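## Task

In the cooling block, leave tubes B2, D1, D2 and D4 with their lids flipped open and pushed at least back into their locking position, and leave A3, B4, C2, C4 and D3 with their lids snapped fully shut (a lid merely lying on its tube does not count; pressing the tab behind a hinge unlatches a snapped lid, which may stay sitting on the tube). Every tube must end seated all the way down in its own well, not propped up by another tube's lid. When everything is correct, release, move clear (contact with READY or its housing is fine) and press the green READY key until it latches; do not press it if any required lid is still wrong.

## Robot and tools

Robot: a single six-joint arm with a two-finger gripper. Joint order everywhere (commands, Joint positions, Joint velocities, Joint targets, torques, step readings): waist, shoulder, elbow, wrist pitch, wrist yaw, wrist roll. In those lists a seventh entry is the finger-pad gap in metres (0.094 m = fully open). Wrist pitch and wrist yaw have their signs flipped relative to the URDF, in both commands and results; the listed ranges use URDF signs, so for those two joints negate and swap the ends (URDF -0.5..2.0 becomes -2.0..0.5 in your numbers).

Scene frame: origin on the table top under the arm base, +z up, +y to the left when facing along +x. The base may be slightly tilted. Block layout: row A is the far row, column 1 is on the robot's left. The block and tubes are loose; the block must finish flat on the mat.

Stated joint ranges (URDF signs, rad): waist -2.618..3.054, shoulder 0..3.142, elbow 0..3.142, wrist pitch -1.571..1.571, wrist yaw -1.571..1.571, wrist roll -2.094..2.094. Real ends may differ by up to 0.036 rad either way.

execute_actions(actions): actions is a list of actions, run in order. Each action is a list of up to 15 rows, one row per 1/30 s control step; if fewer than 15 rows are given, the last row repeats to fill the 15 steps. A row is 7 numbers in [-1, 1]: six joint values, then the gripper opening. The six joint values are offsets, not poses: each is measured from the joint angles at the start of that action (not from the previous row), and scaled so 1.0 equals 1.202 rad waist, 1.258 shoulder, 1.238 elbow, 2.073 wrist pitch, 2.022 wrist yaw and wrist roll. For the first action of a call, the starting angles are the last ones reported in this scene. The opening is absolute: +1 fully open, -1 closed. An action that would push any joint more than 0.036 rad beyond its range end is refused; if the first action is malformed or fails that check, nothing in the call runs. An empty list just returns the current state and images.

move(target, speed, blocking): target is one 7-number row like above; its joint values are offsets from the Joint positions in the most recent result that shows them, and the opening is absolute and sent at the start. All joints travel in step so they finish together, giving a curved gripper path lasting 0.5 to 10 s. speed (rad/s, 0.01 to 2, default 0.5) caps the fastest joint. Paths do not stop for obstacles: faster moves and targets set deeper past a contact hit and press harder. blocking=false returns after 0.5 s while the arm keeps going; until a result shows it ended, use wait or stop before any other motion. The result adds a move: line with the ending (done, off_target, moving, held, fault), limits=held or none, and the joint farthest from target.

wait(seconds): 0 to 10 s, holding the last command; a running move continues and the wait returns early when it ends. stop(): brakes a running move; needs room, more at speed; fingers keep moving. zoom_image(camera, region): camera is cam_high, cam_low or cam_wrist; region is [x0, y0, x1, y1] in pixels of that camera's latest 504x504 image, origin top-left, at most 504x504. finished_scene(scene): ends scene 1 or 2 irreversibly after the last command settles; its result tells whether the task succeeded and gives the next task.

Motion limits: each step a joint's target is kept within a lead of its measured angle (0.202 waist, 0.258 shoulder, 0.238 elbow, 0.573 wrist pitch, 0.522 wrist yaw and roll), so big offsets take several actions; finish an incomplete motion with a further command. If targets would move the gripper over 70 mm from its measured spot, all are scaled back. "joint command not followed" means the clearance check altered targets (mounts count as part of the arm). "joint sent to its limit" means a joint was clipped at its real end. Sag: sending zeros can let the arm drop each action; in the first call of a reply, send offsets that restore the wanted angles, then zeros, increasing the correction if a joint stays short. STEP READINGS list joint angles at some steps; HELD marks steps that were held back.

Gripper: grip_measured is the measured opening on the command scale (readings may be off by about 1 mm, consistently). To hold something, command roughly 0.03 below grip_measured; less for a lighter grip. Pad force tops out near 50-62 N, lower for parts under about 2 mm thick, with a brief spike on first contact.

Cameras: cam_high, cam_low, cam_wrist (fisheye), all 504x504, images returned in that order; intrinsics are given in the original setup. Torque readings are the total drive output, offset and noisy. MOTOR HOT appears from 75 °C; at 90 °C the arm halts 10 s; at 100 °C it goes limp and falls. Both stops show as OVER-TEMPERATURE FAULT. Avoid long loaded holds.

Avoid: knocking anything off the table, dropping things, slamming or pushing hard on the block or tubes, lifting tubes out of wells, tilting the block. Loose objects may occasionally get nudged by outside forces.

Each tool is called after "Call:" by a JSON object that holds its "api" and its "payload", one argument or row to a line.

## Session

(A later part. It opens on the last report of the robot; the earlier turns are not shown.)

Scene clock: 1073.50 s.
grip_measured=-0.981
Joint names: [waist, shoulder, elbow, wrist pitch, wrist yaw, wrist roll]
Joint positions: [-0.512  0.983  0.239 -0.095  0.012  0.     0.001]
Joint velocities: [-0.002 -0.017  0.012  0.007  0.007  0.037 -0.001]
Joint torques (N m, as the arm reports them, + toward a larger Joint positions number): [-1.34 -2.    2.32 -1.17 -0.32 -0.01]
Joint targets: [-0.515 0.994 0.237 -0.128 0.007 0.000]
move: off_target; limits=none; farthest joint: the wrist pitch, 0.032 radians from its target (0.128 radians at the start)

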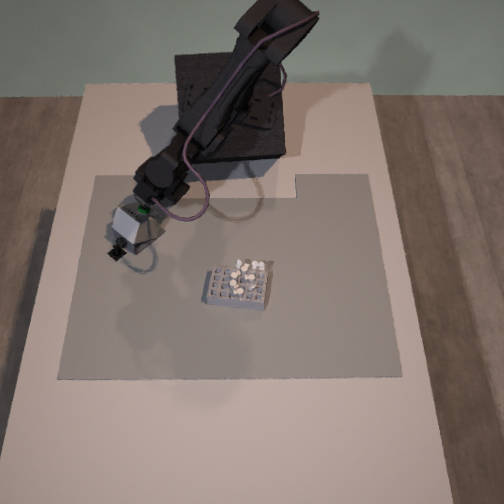

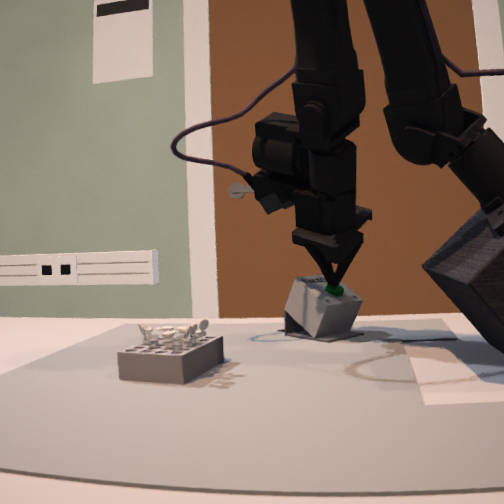

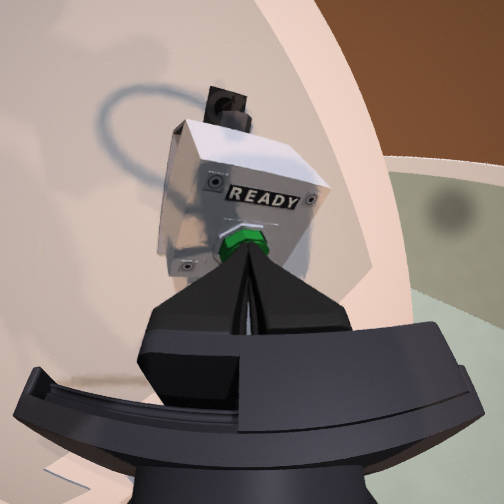

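Call:
{"api": "move", "payload": {
  "target": [-0.002,0.040,-0.002,-0.045,-0.002,0.0,-1],
  "speed": 0.06
}}

Call:
{"api": "zoom_image", "payload": {
  "camera": "cam_low",
  "region": [260, 220, 400, 345]
}}

Scene clock: 1077.80 s.
grip_measured=-0.981
Joint names: [waist, shoulder, elbow, wrist pitch, wrist yaw, wrist roll]
Joint positions: [-0.512  1.009  0.239 -0.126  0.016  0.     0.001]
Joint velocities: [-0.012  0.002 -0.017  0.066  0.081 -0.022 -0.   ]
Joint torques (N m, as the arm reports them, + toward a larger Joint positions number): [-1.33 -2.16  2.27 -1.21 -0.33 -0.01]
move: unfinished (the scene ended)
The task's run has ended: the event that ends the task has happened. This ends this scene only. If you have not yet called finished_scene for this scene, call it to go on to the next scene.

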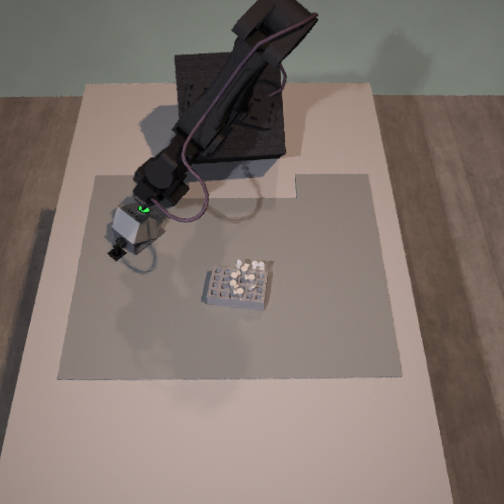

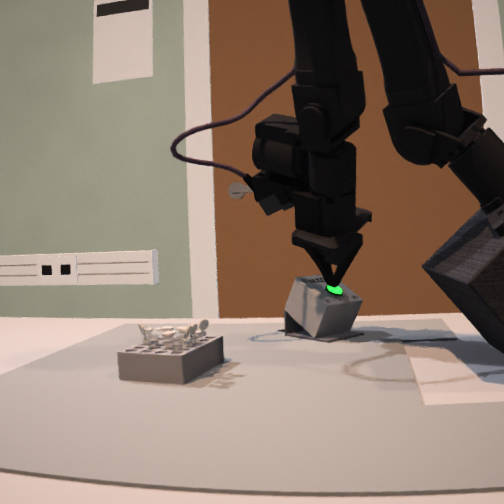

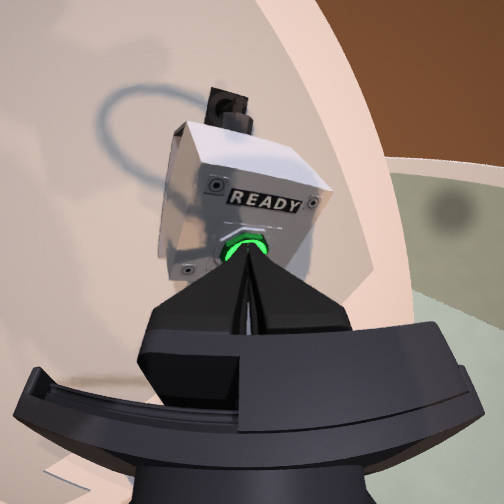

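This scene is finished. If you have not yet called finished_scene for this scene, call it to go on to the next scene.

Call:
{"api": "finished_scene", "payload": {
  "scene": 1
}}

The scene is finished: the task was done.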